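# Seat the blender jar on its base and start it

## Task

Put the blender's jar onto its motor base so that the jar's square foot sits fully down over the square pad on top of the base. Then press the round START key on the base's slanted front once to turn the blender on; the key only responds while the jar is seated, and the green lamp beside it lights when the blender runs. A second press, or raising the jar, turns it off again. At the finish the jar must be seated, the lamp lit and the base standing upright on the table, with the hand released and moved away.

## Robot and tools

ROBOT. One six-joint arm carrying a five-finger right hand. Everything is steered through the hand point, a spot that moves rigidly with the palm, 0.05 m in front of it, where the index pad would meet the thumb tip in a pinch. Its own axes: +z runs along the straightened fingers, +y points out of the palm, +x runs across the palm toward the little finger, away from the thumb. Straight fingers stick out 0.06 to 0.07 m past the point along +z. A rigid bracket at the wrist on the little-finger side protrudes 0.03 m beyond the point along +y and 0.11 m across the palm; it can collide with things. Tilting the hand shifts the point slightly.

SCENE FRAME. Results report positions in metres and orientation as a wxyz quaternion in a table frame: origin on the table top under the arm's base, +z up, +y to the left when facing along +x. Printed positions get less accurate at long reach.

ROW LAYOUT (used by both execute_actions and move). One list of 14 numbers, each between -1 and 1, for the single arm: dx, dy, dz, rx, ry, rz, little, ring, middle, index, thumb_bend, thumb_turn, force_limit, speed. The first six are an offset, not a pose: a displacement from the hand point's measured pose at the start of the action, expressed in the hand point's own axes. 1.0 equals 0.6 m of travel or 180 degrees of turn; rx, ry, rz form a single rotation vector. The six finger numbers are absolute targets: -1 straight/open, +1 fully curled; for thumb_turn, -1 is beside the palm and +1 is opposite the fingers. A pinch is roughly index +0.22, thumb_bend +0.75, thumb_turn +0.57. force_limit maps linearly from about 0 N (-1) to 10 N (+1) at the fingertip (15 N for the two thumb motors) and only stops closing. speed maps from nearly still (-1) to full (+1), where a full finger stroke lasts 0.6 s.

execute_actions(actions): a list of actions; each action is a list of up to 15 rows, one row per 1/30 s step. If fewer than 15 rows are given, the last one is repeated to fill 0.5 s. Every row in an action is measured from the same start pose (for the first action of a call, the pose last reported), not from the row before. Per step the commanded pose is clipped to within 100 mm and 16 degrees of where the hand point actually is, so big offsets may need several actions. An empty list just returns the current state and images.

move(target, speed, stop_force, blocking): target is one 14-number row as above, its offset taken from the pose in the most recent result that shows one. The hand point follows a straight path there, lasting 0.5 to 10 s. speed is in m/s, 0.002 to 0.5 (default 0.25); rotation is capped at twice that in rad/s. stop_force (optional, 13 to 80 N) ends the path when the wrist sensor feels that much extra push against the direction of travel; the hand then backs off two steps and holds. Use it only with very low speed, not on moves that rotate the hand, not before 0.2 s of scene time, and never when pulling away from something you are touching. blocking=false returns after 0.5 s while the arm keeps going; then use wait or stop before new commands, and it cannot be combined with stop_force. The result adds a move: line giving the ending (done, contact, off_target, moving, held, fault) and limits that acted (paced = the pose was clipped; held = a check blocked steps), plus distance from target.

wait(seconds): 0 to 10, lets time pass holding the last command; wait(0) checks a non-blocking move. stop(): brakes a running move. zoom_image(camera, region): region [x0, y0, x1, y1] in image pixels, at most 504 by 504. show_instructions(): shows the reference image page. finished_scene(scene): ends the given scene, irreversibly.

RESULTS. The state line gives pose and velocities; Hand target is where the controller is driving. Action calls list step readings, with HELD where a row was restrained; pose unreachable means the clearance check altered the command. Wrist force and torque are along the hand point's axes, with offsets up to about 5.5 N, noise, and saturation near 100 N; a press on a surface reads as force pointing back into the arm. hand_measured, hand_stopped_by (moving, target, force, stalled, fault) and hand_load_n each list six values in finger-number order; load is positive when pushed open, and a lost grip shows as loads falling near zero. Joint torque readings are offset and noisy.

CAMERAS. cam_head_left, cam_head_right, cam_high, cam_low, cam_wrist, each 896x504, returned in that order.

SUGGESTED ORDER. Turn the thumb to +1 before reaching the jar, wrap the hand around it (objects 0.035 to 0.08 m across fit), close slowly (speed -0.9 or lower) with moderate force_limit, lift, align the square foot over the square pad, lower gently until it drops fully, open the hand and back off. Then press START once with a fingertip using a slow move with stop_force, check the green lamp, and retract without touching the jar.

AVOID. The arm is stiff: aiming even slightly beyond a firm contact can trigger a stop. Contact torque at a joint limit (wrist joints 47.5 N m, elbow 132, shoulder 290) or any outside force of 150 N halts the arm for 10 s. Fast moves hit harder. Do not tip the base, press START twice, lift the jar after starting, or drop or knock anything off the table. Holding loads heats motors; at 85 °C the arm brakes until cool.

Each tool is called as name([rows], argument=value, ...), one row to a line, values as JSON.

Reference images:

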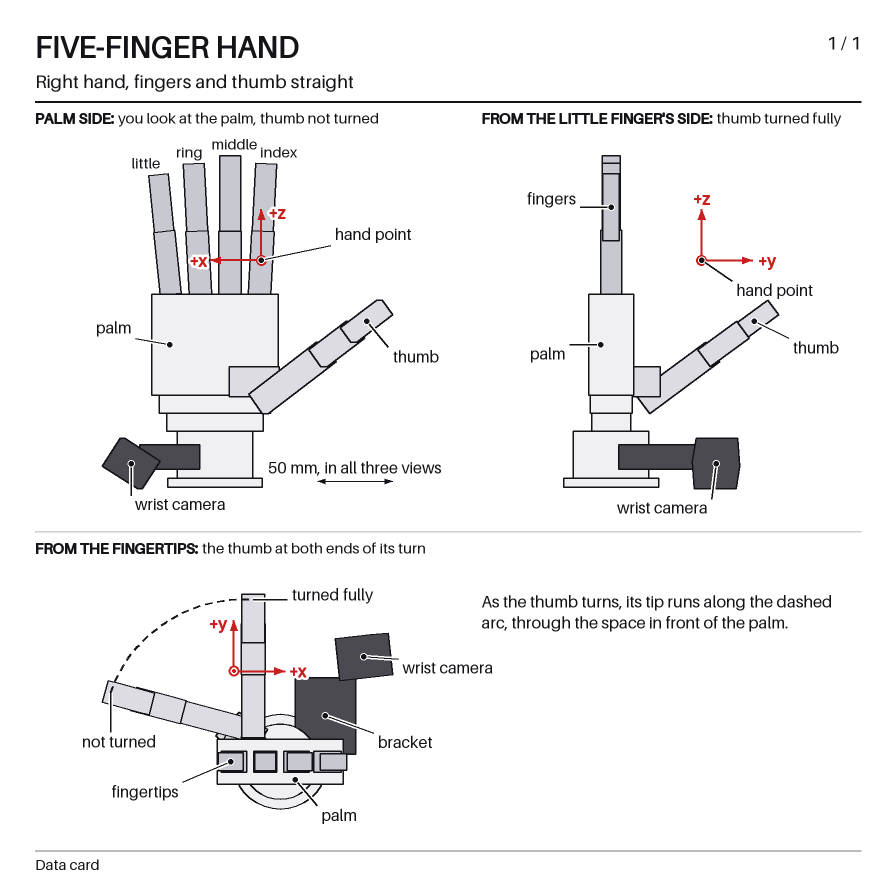

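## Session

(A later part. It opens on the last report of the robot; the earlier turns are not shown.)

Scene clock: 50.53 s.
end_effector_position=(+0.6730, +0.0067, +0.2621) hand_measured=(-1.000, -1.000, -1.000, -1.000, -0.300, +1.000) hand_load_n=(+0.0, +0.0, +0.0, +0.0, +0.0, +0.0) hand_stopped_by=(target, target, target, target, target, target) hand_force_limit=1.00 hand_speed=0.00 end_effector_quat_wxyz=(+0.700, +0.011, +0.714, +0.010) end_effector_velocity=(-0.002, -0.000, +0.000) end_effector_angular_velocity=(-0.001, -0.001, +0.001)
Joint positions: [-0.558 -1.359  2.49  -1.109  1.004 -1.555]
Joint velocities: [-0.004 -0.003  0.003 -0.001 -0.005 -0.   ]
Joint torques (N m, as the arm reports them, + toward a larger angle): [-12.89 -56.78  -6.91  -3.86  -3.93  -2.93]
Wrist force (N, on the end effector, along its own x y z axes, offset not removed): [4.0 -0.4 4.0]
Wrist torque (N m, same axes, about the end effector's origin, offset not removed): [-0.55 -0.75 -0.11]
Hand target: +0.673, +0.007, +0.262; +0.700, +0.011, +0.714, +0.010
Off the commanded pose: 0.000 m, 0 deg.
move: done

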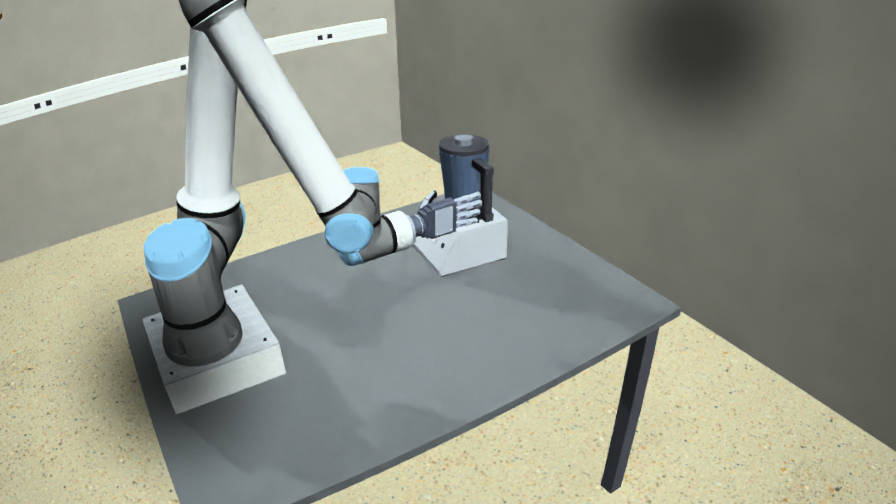

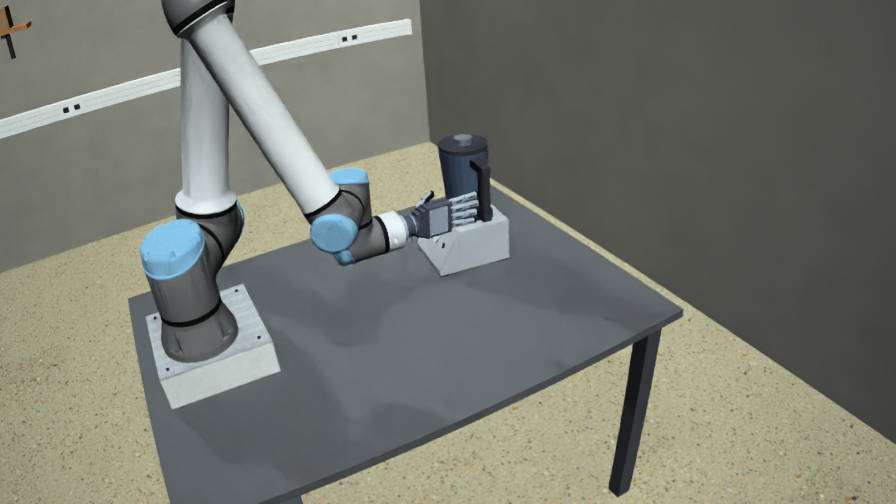

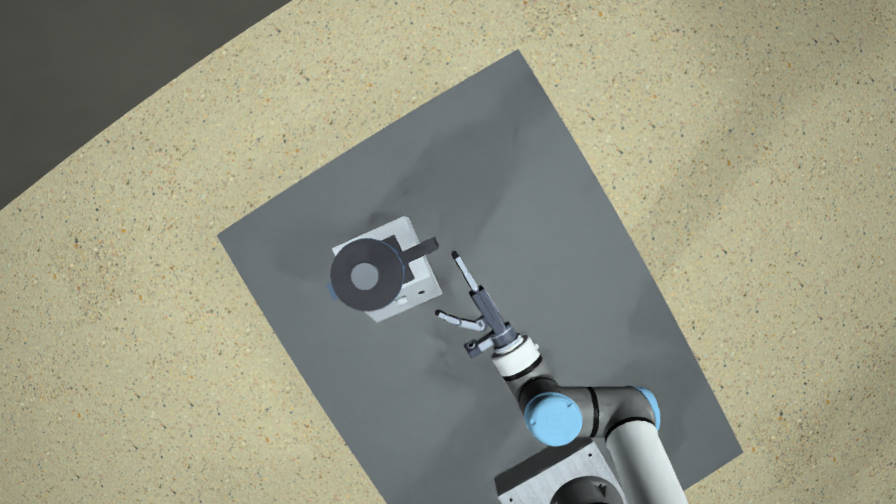

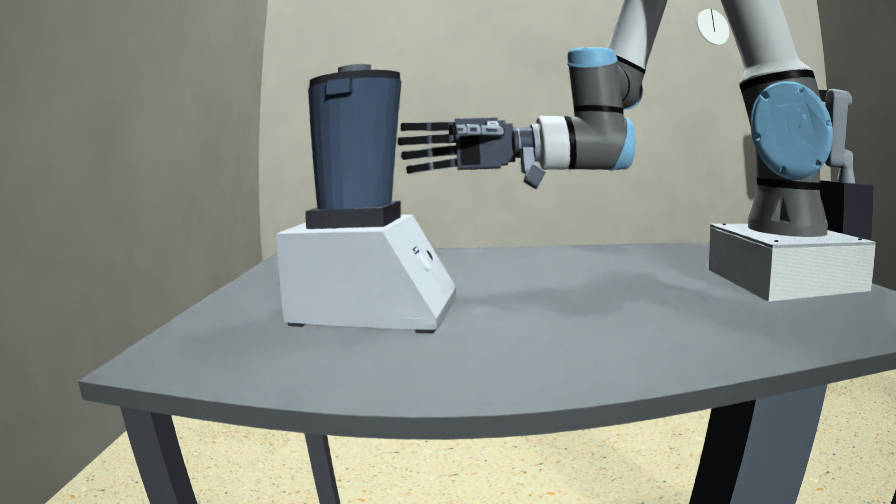

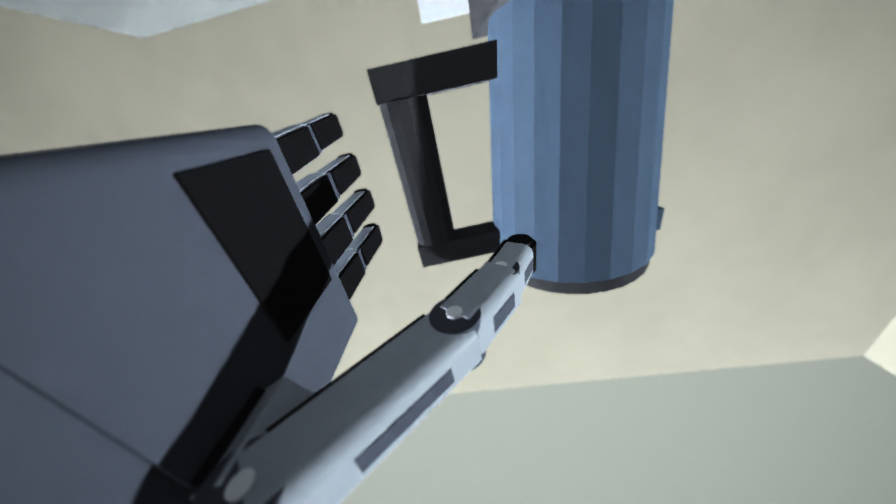

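move(target=[0,0,-0.15,0,0,0,1,1,1,-1,-1,-1,0.5,0.5])

move(target=[0.193,0.272,0.035,0,0.194,0,1,1,1,-1,-1,-1,0.5,0.5], speed=0.15)

Scene clock: 55.07 s.
end_effector_position=(+0.5831, +0.0068, +0.2638) hand_measured=(+1.000, +1.000, +1.000, -1.000, -1.000, -1.000) hand_load_n=(+0.0, +0.0, +0.0, +0.0, +0.0, +0.0) hand_stopped_by=(target, target, target, target, target, target) hand_force_limit=0.50 hand_speed=0.50 end_effector_quat_wxyz=(+0.700, +0.011, +0.714, +0.010) end_effector_velocity=(-0.001, +0.000, -0.000) end_effector_angular_velocity=(-0.001, +0.000, +0.002)
Joint positions: [-0.729 -1.489  2.663 -1.149  0.833 -1.56 ]
Joint velocities: [-0.002 -0.001  0.001  0.    -0.004 -0.001]
Joint torques (N m, as the arm reports them, + toward a larger angle): [-17.85 -41.61  -7.44   0.88  -3.86  -2.92]
Wrist force (N, on the end effector, along its own x y z axes, offset not removed): [5.4 -0.9 3.4]
Wrist torque (N m, same axes, about the end effector's origin, offset not removed): [-0.62 -1.06 -0.04]
Hand target: +0.583, +0.007, +0.264; +0.700, +0.011, +0.714, +0.010
Off the commanded pose: 0.000 m, 0 deg.
move: done

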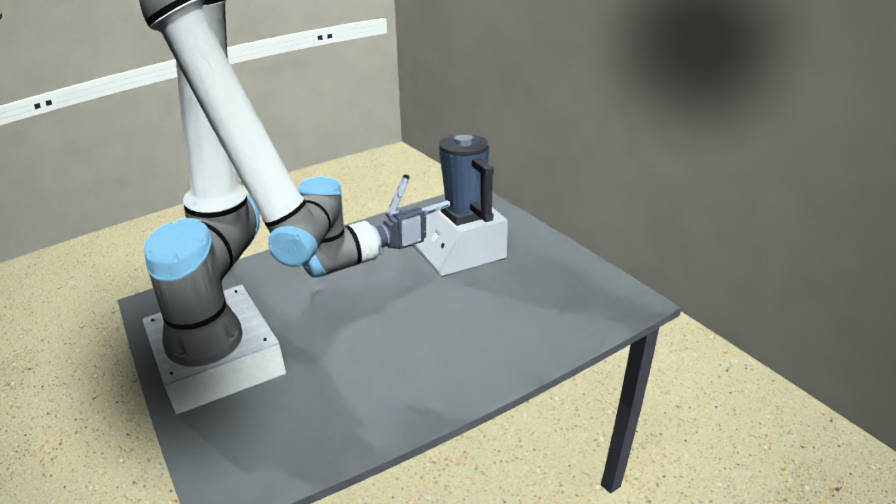

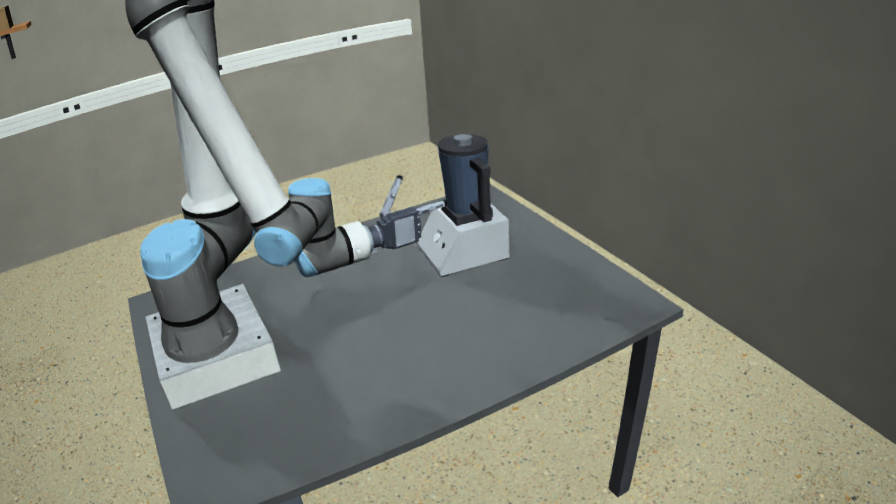

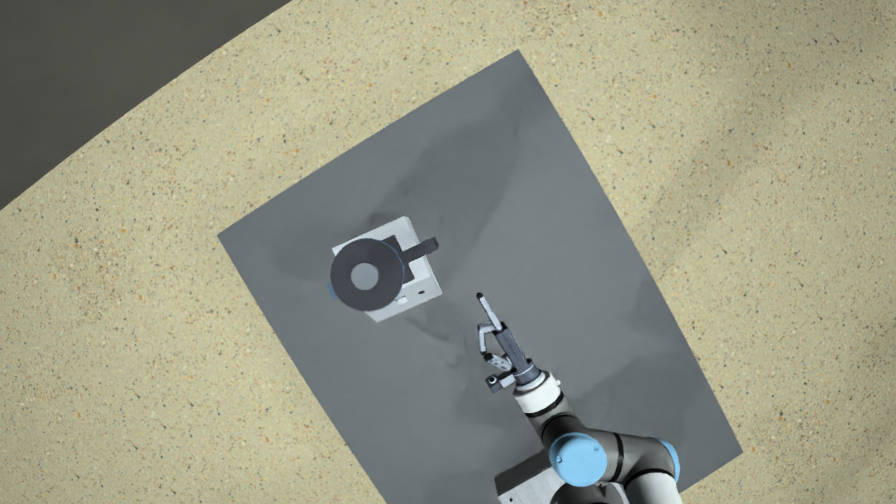

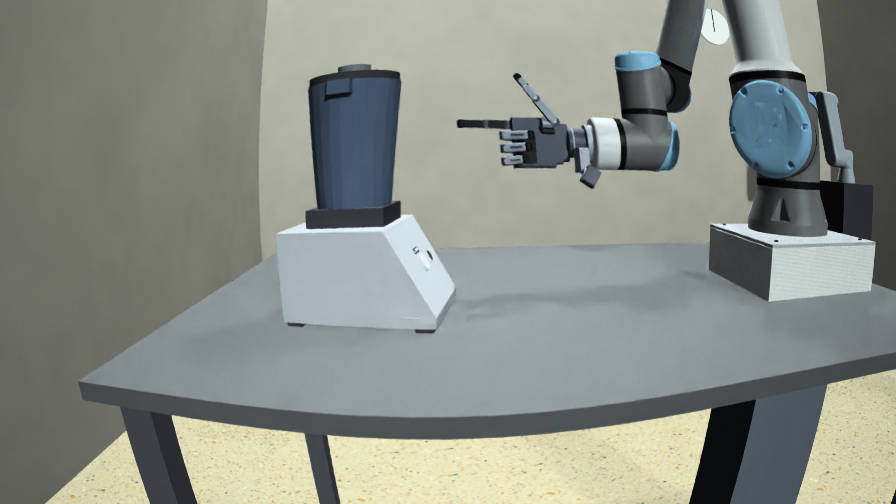

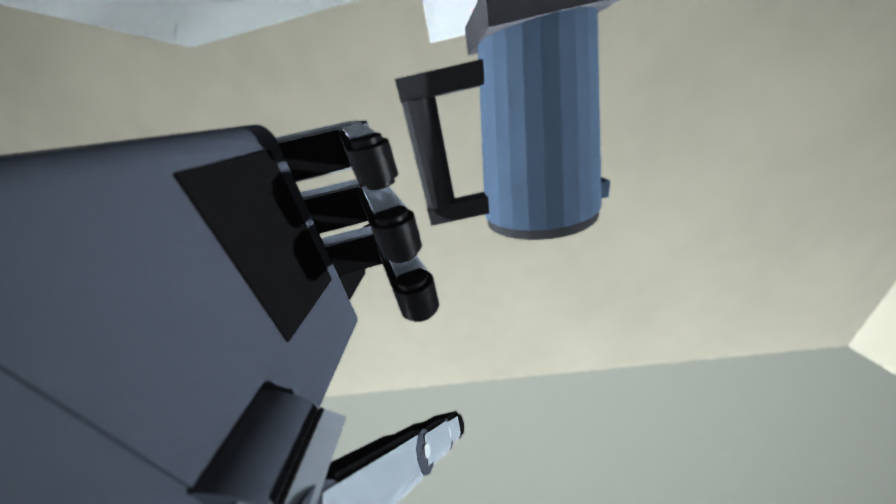

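Scene clock: 57.63 s.
end_effector_position=(+0.6023, +0.1734, +0.1530) hand_measured=(+1.000, +1.000, +1.000, -1.000, -1.000, -1.000) hand_load_n=(+0.0, +0.0, +0.0, +0.0, +0.0, +0.0) hand_stopped_by=(target, target, target, target, target, target) hand_force_limit=0.50 hand_speed=0.50 end_effector_quat_wxyz=(+0.455, +0.008, +0.891, +0.013) end_effector_velocity=(+0.001, +0.002, -0.001) end_effector_angular_velocity=(+0.002, +0.007, -0.002)
Joint positions: [-0.17  -1.366  2.408 -0.406  1.409 -1.653]
Joint velocities: [ 0.006  0.004 -0.005  0.007  0.006  0.005]
Joint torques (N m, as the arm reports them, + toward a larger angle): [ 17.91 -25.01 -29.4    3.42   2.89   2.21]
Wrist force (N, on the end effector, along its own x y z axes, offset not removed): [3.9 0.5 3.5]
Wrist torque (N m, same axes, about the end effector's origin, offset not removed): [-0.33 -0.83 -0.12]
Hand target: +0.602, +0.174, +0.153; +0.454, +0.008, +0.891, +0.013
Off the commanded pose: 0.001 m, 0 deg.
move: done

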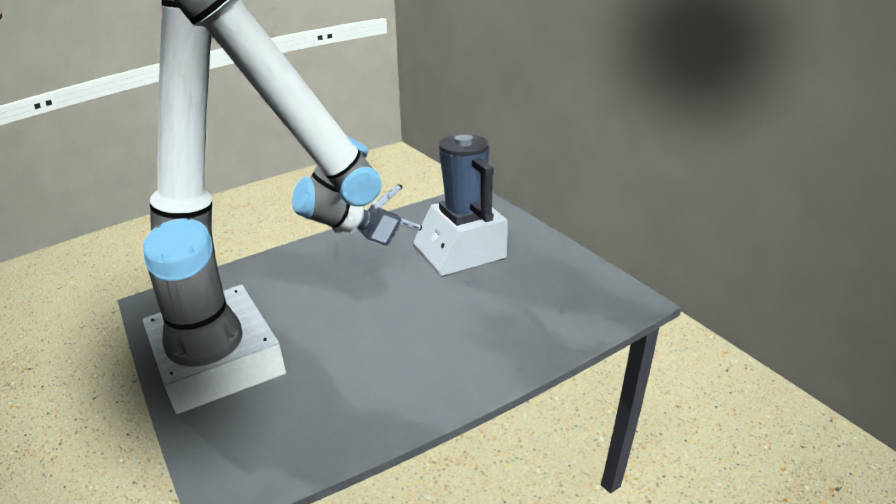

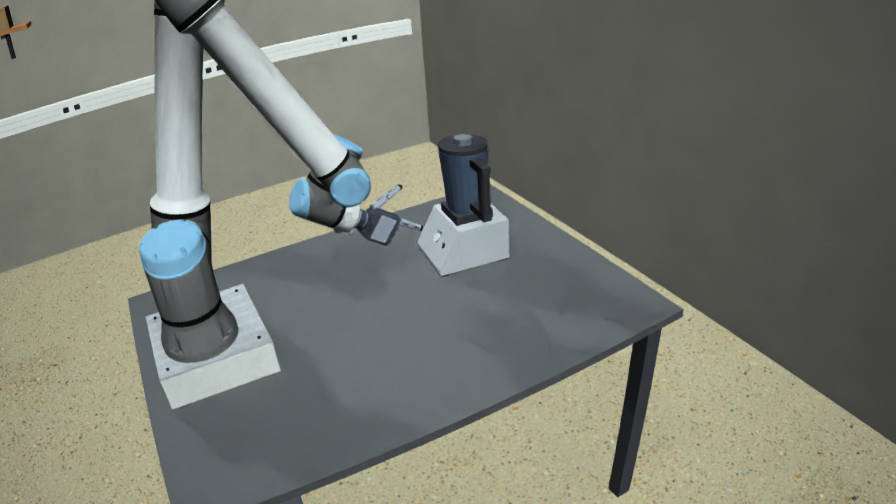

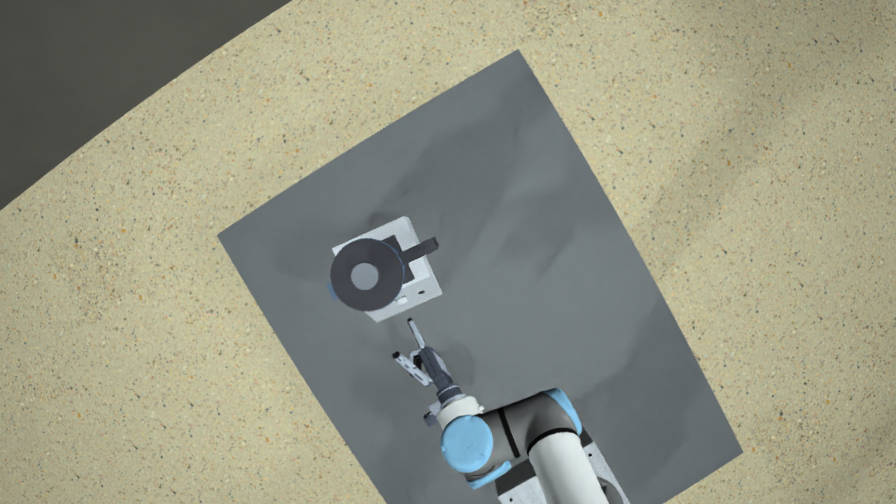

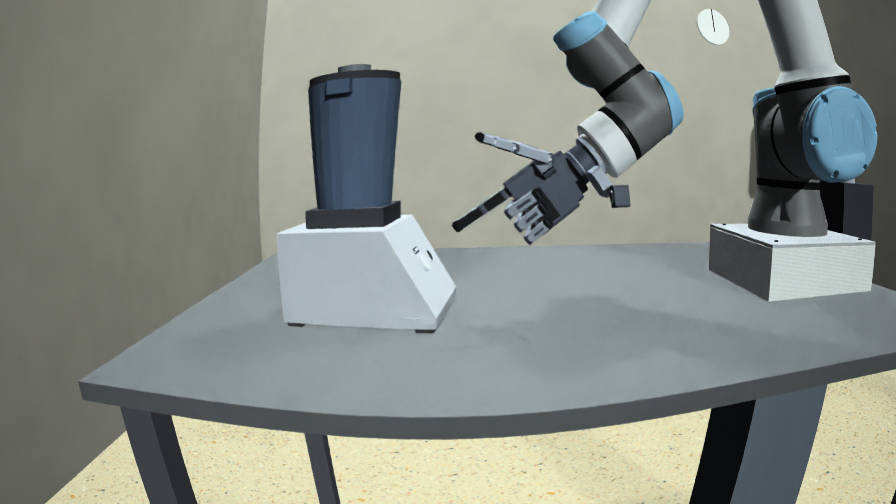

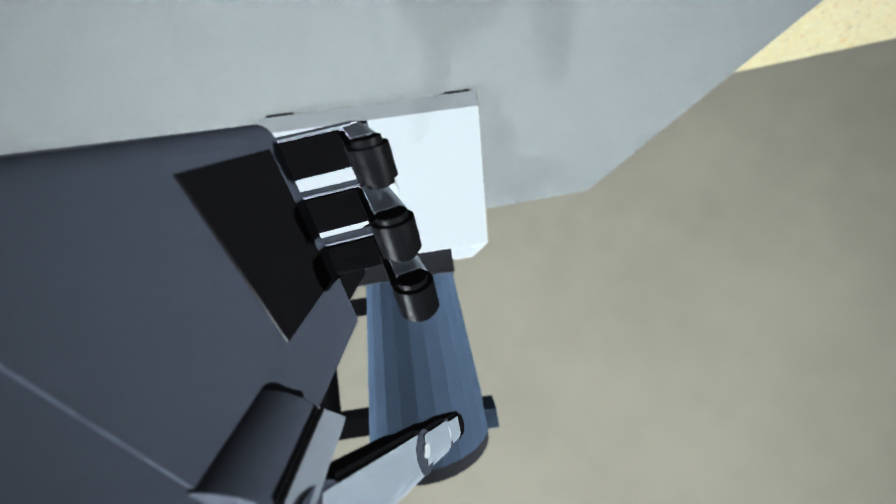

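move(target=[0.014,0,0,0,0,0,1,1,1,-1,-1,-1,0.5,0.5])

move(target=[0,0,0.15,0,0,0,1,1,1,-1,-1,-1,0.5,0.5], speed=0.012, stop_force=15)

zoom_image(camera="cam_low", region=[370,200,520,300])

Scene clock: 60.53 s.
end_effector_position=(+0.5975, +0.1737, +0.1464) hand_measured=(+1.000, +1.000, +1.000, -1.000, -1.000, -1.000) hand_load_n=(+0.0, +0.0, +0.0, +0.0, +0.0, +0.0) hand_stopped_by=(target, target, target, target, target, target) hand_force_limit=0.50 hand_speed=0.50 end_effector_quat_wxyz=(+0.455, +0.008, +0.891, +0.013) end_effector_velocity=(-0.001, +0.000, -0.002) end_effector_angular_velocity=(-0.001, -0.001, +0.001)
Joint positions: [-0.172 -1.358  2.419 -0.425  1.408 -1.655]
Joint velocities: [-0.     0.002  0.003 -0.006 -0.001 -0.001]
Joint torques (N m, as the arm reports them, + toward a larger angle): [-14.89 -24.87  -8.    -0.7   -4.55  -3.26]
Wrist force (N, on the end effector, along its own x y z axes, offset not removed): [5.2 -0.4 4.6]
Wrist torque (N m, same axes, about the end effector's origin, offset not removed): [-0.64 -0.99 0.02]
Hand target: +0.597, +0.174, +0.146; +0.455, +0.008, +0.891, +0.013
Off the commanded pose: 0.000 m, 0 deg.
move: done

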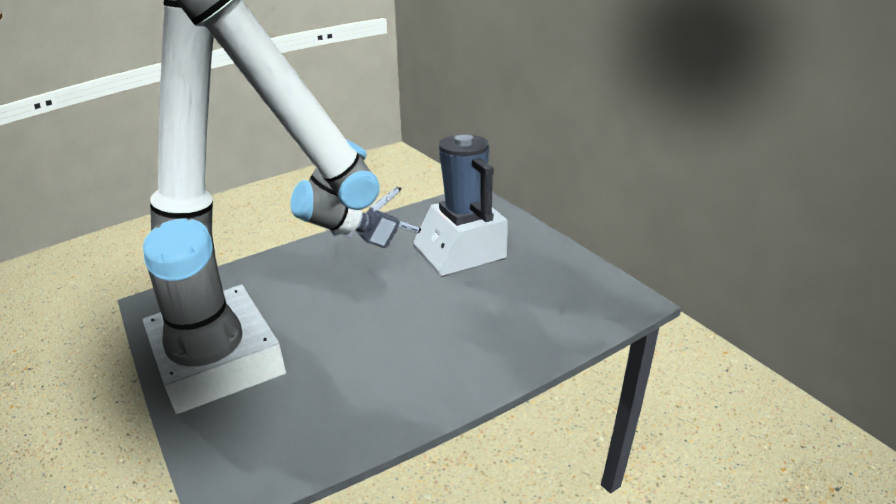

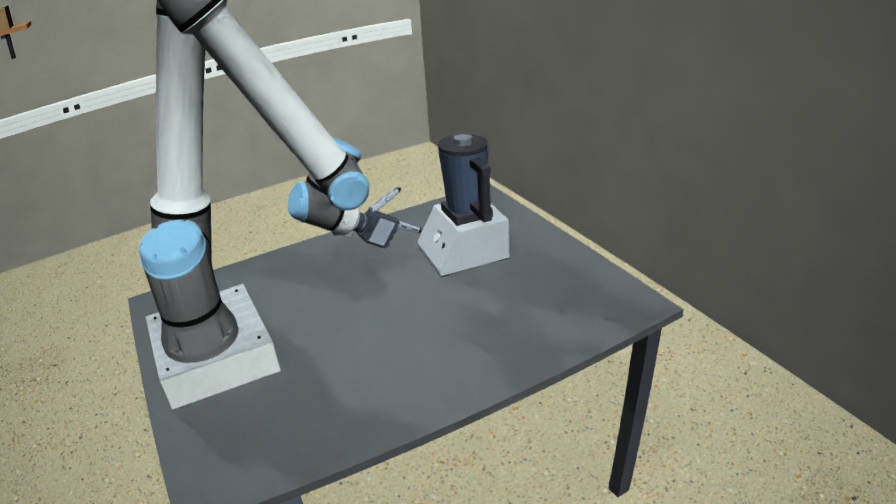

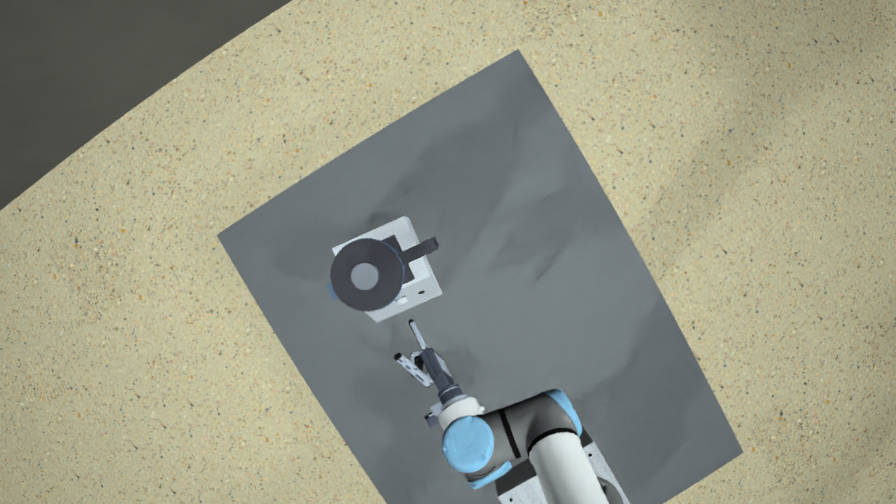

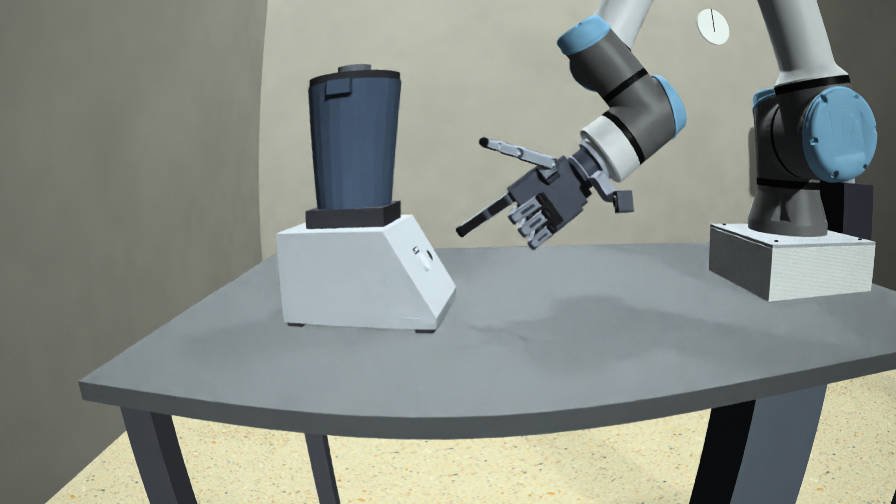

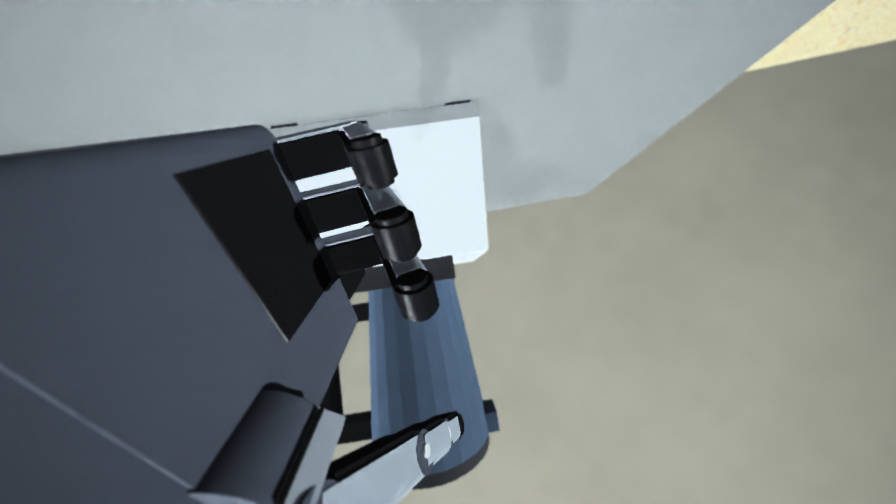

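Scene clock: 66.00 s.
end_effector_position=(+0.6468, +0.1748, +0.1108) hand_measured=(+1.000, +1.000, +1.000, -1.000, -1.000, -1.000) hand_load_n=(+0.0, +0.0, +0.0, +0.5, +0.0, +0.0) hand_stopped_by=(target, target, target, target, target, target) hand_force_limit=0.50 hand_speed=0.50 end_effector_quat_wxyz=(+0.455, +0.008, +0.891, +0.013) end_effector_velocity=(-0.003, -0.001, +0.002) end_effector_angular_velocity=(-0.001, +0.000, -0.001)
Joint positions: [-0.147 -1.226  2.337 -0.477  1.429 -1.639]
Joint velocities: [-0.002 -0.008  0.005  0.003 -0.    -0.001]
Joint torques (N m, as the arm reports them, + toward a larger angle): [-15.77 -53.15 -17.13   0.8   -4.01  -2.04]
Wrist force (N, on the end effector, along its own x y z axes, offset not removed): [1.6 -2.0 -40.1]
Wrist torque (N m, same axes, about the end effector's origin, offset not removed): [2.72 -1.24 -0.16]
Hand target: +0.646, +0.175, +0.111; +0.455, +0.008, +0.891, +0.013
Off the commanded pose: 0.029 m, 0 deg.
move: contact

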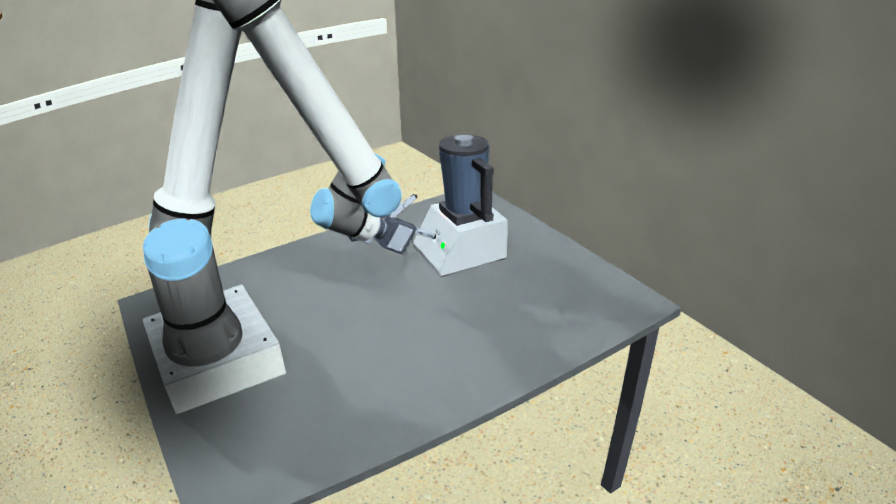

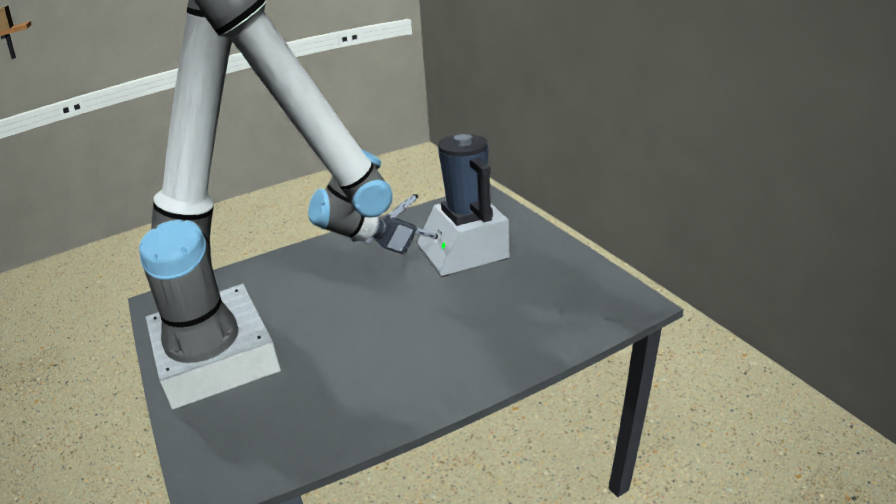

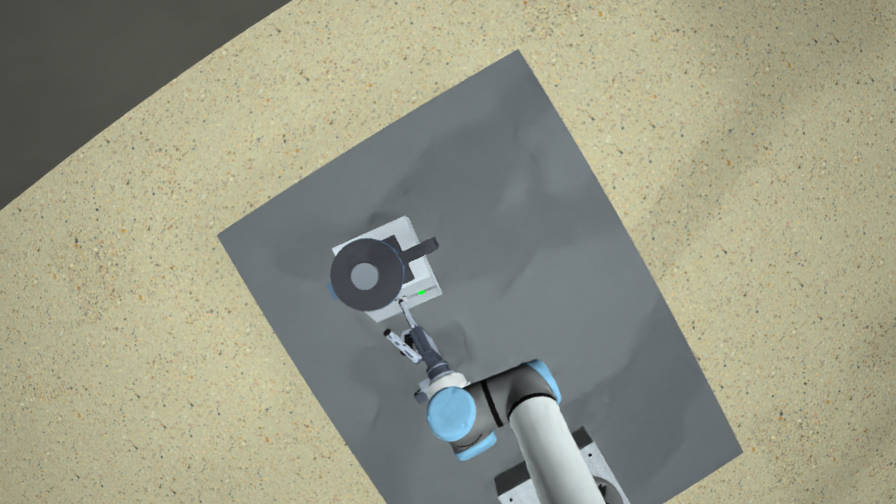

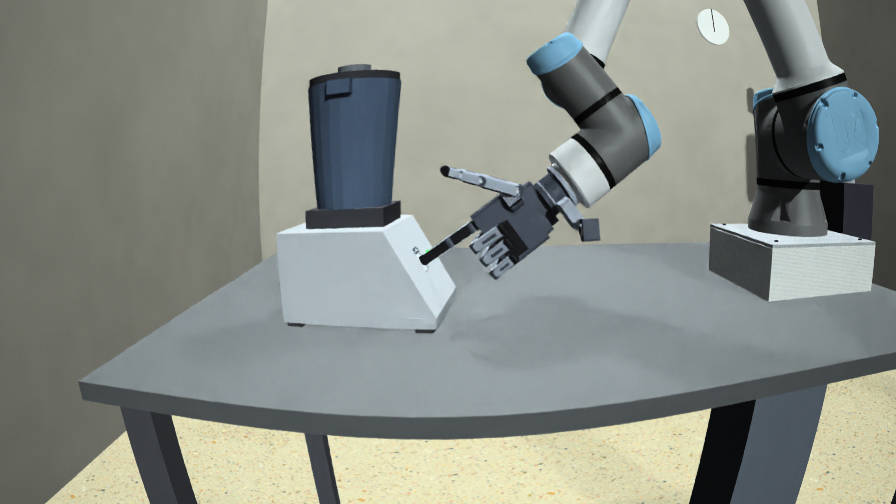

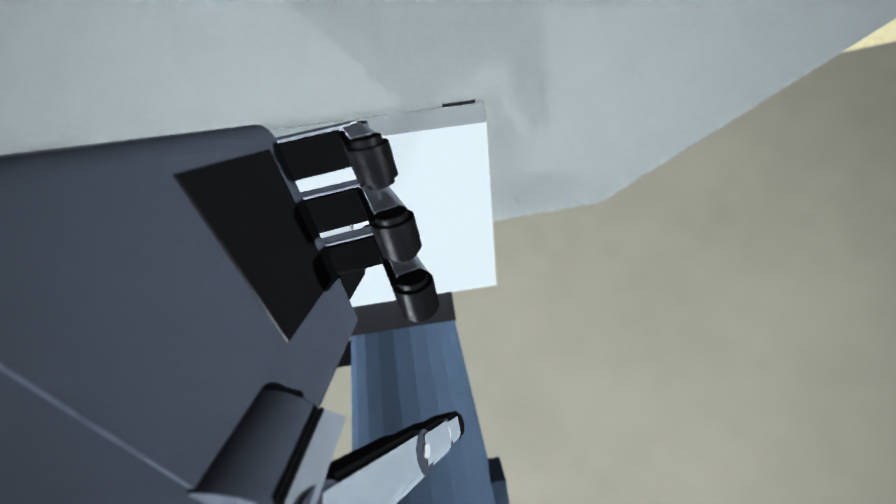

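Region (370, 200, 520, 300) of cam_low's 896x504 image, scaled by 3.360, with more detail than that image has.

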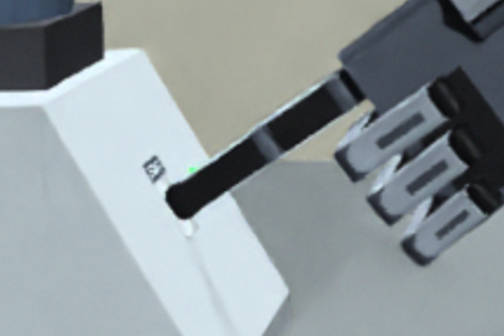

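Lit.

move(target=[0,0,-0.25,0,0,0,1,1,1,-1,-1,-1,0.5,0.5])

Scene clock: 67.97 s.
end_effector_position=(+0.5256, +0.1723, +0.1987) hand_measured=(+1.000, +1.000, +1.000, -1.000, -1.000, -1.000) hand_load_n=(+0.0, +0.0, +0.0, +0.0, +0.0, +0.0) hand_stopped_by=(target, target, target, target, target, target) hand_force_limit=0.50 hand_speed=0.50 end_effector_quat_wxyz=(+0.455, +0.008, +0.891, +0.013) end_effector_velocity=(-0.001, -0.001, +0.003) end_effector_angular_velocity=(-0.000, -0.002, +0.000)
Joint positions: [-0.227 -1.585  2.523 -0.296  1.364 -1.688]
Joint velocities: [-0.004 -0.009  0.001  0.007 -0.004 -0.002]
Joint torques (N m, as the arm reports them, + toward a larger angle): [-14.86 -42.81 -11.12   3.07  -4.3   -2.76]
Wrist force (N, on the end effector, along its own x y z axes, offset not removed): [6.8 -0.1 3.1]
Wrist torque (N m, same axes, about the end effector's origin, offset not removed): [-0.49 -1.23 0.04]
Hand target: +0.525, +0.172, +0.199; +0.455, +0.008, +0.891, +0.013
Off the commanded pose: 0.000 m, 0 deg.
move: done

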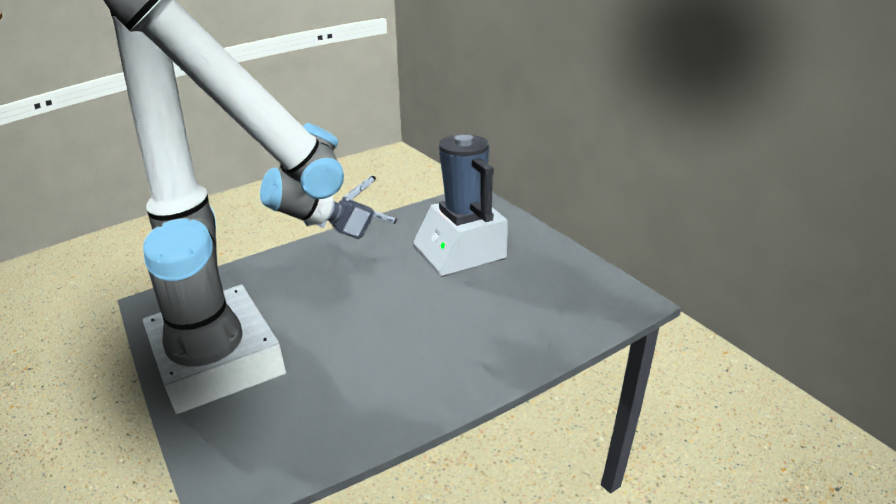

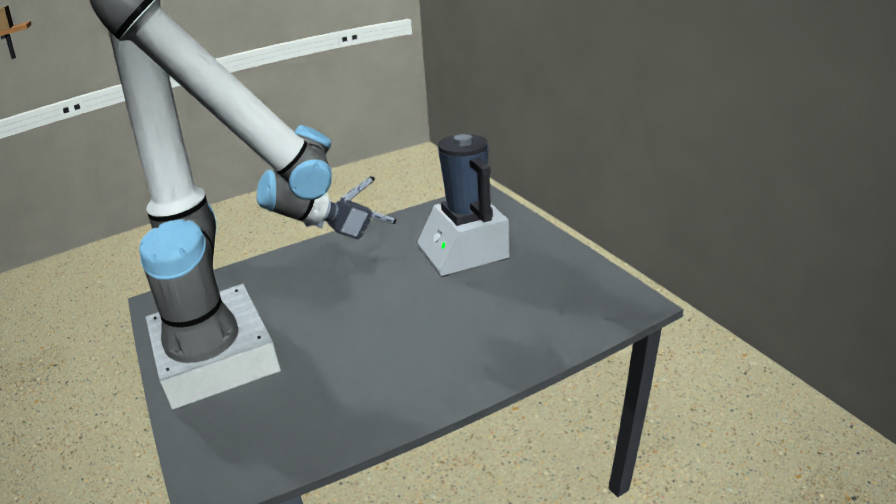

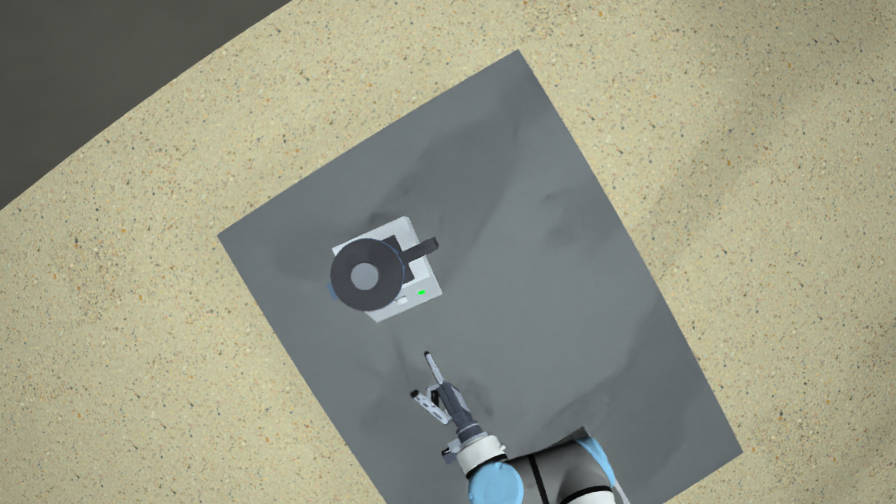

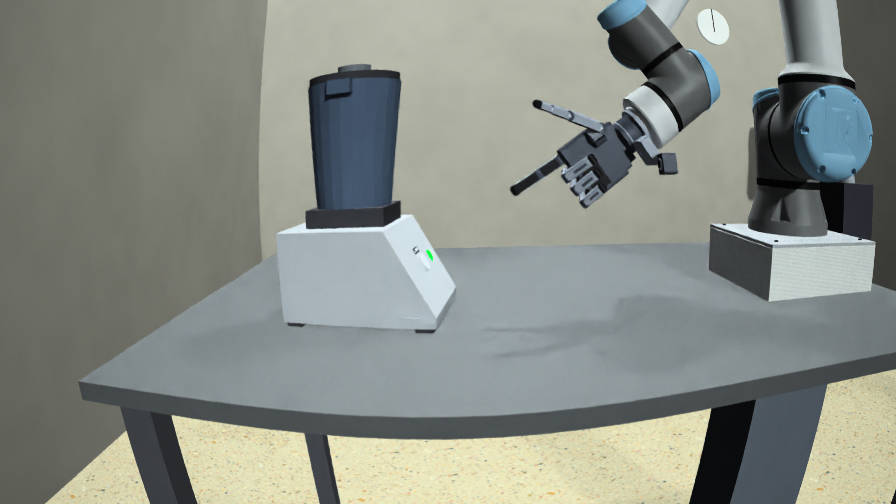

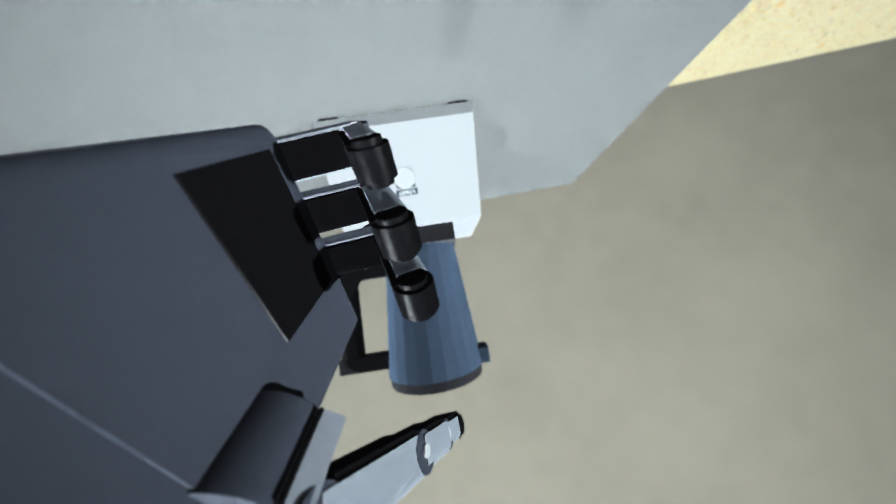

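finished_scene(scene=1)

The scene is finished: the task was done.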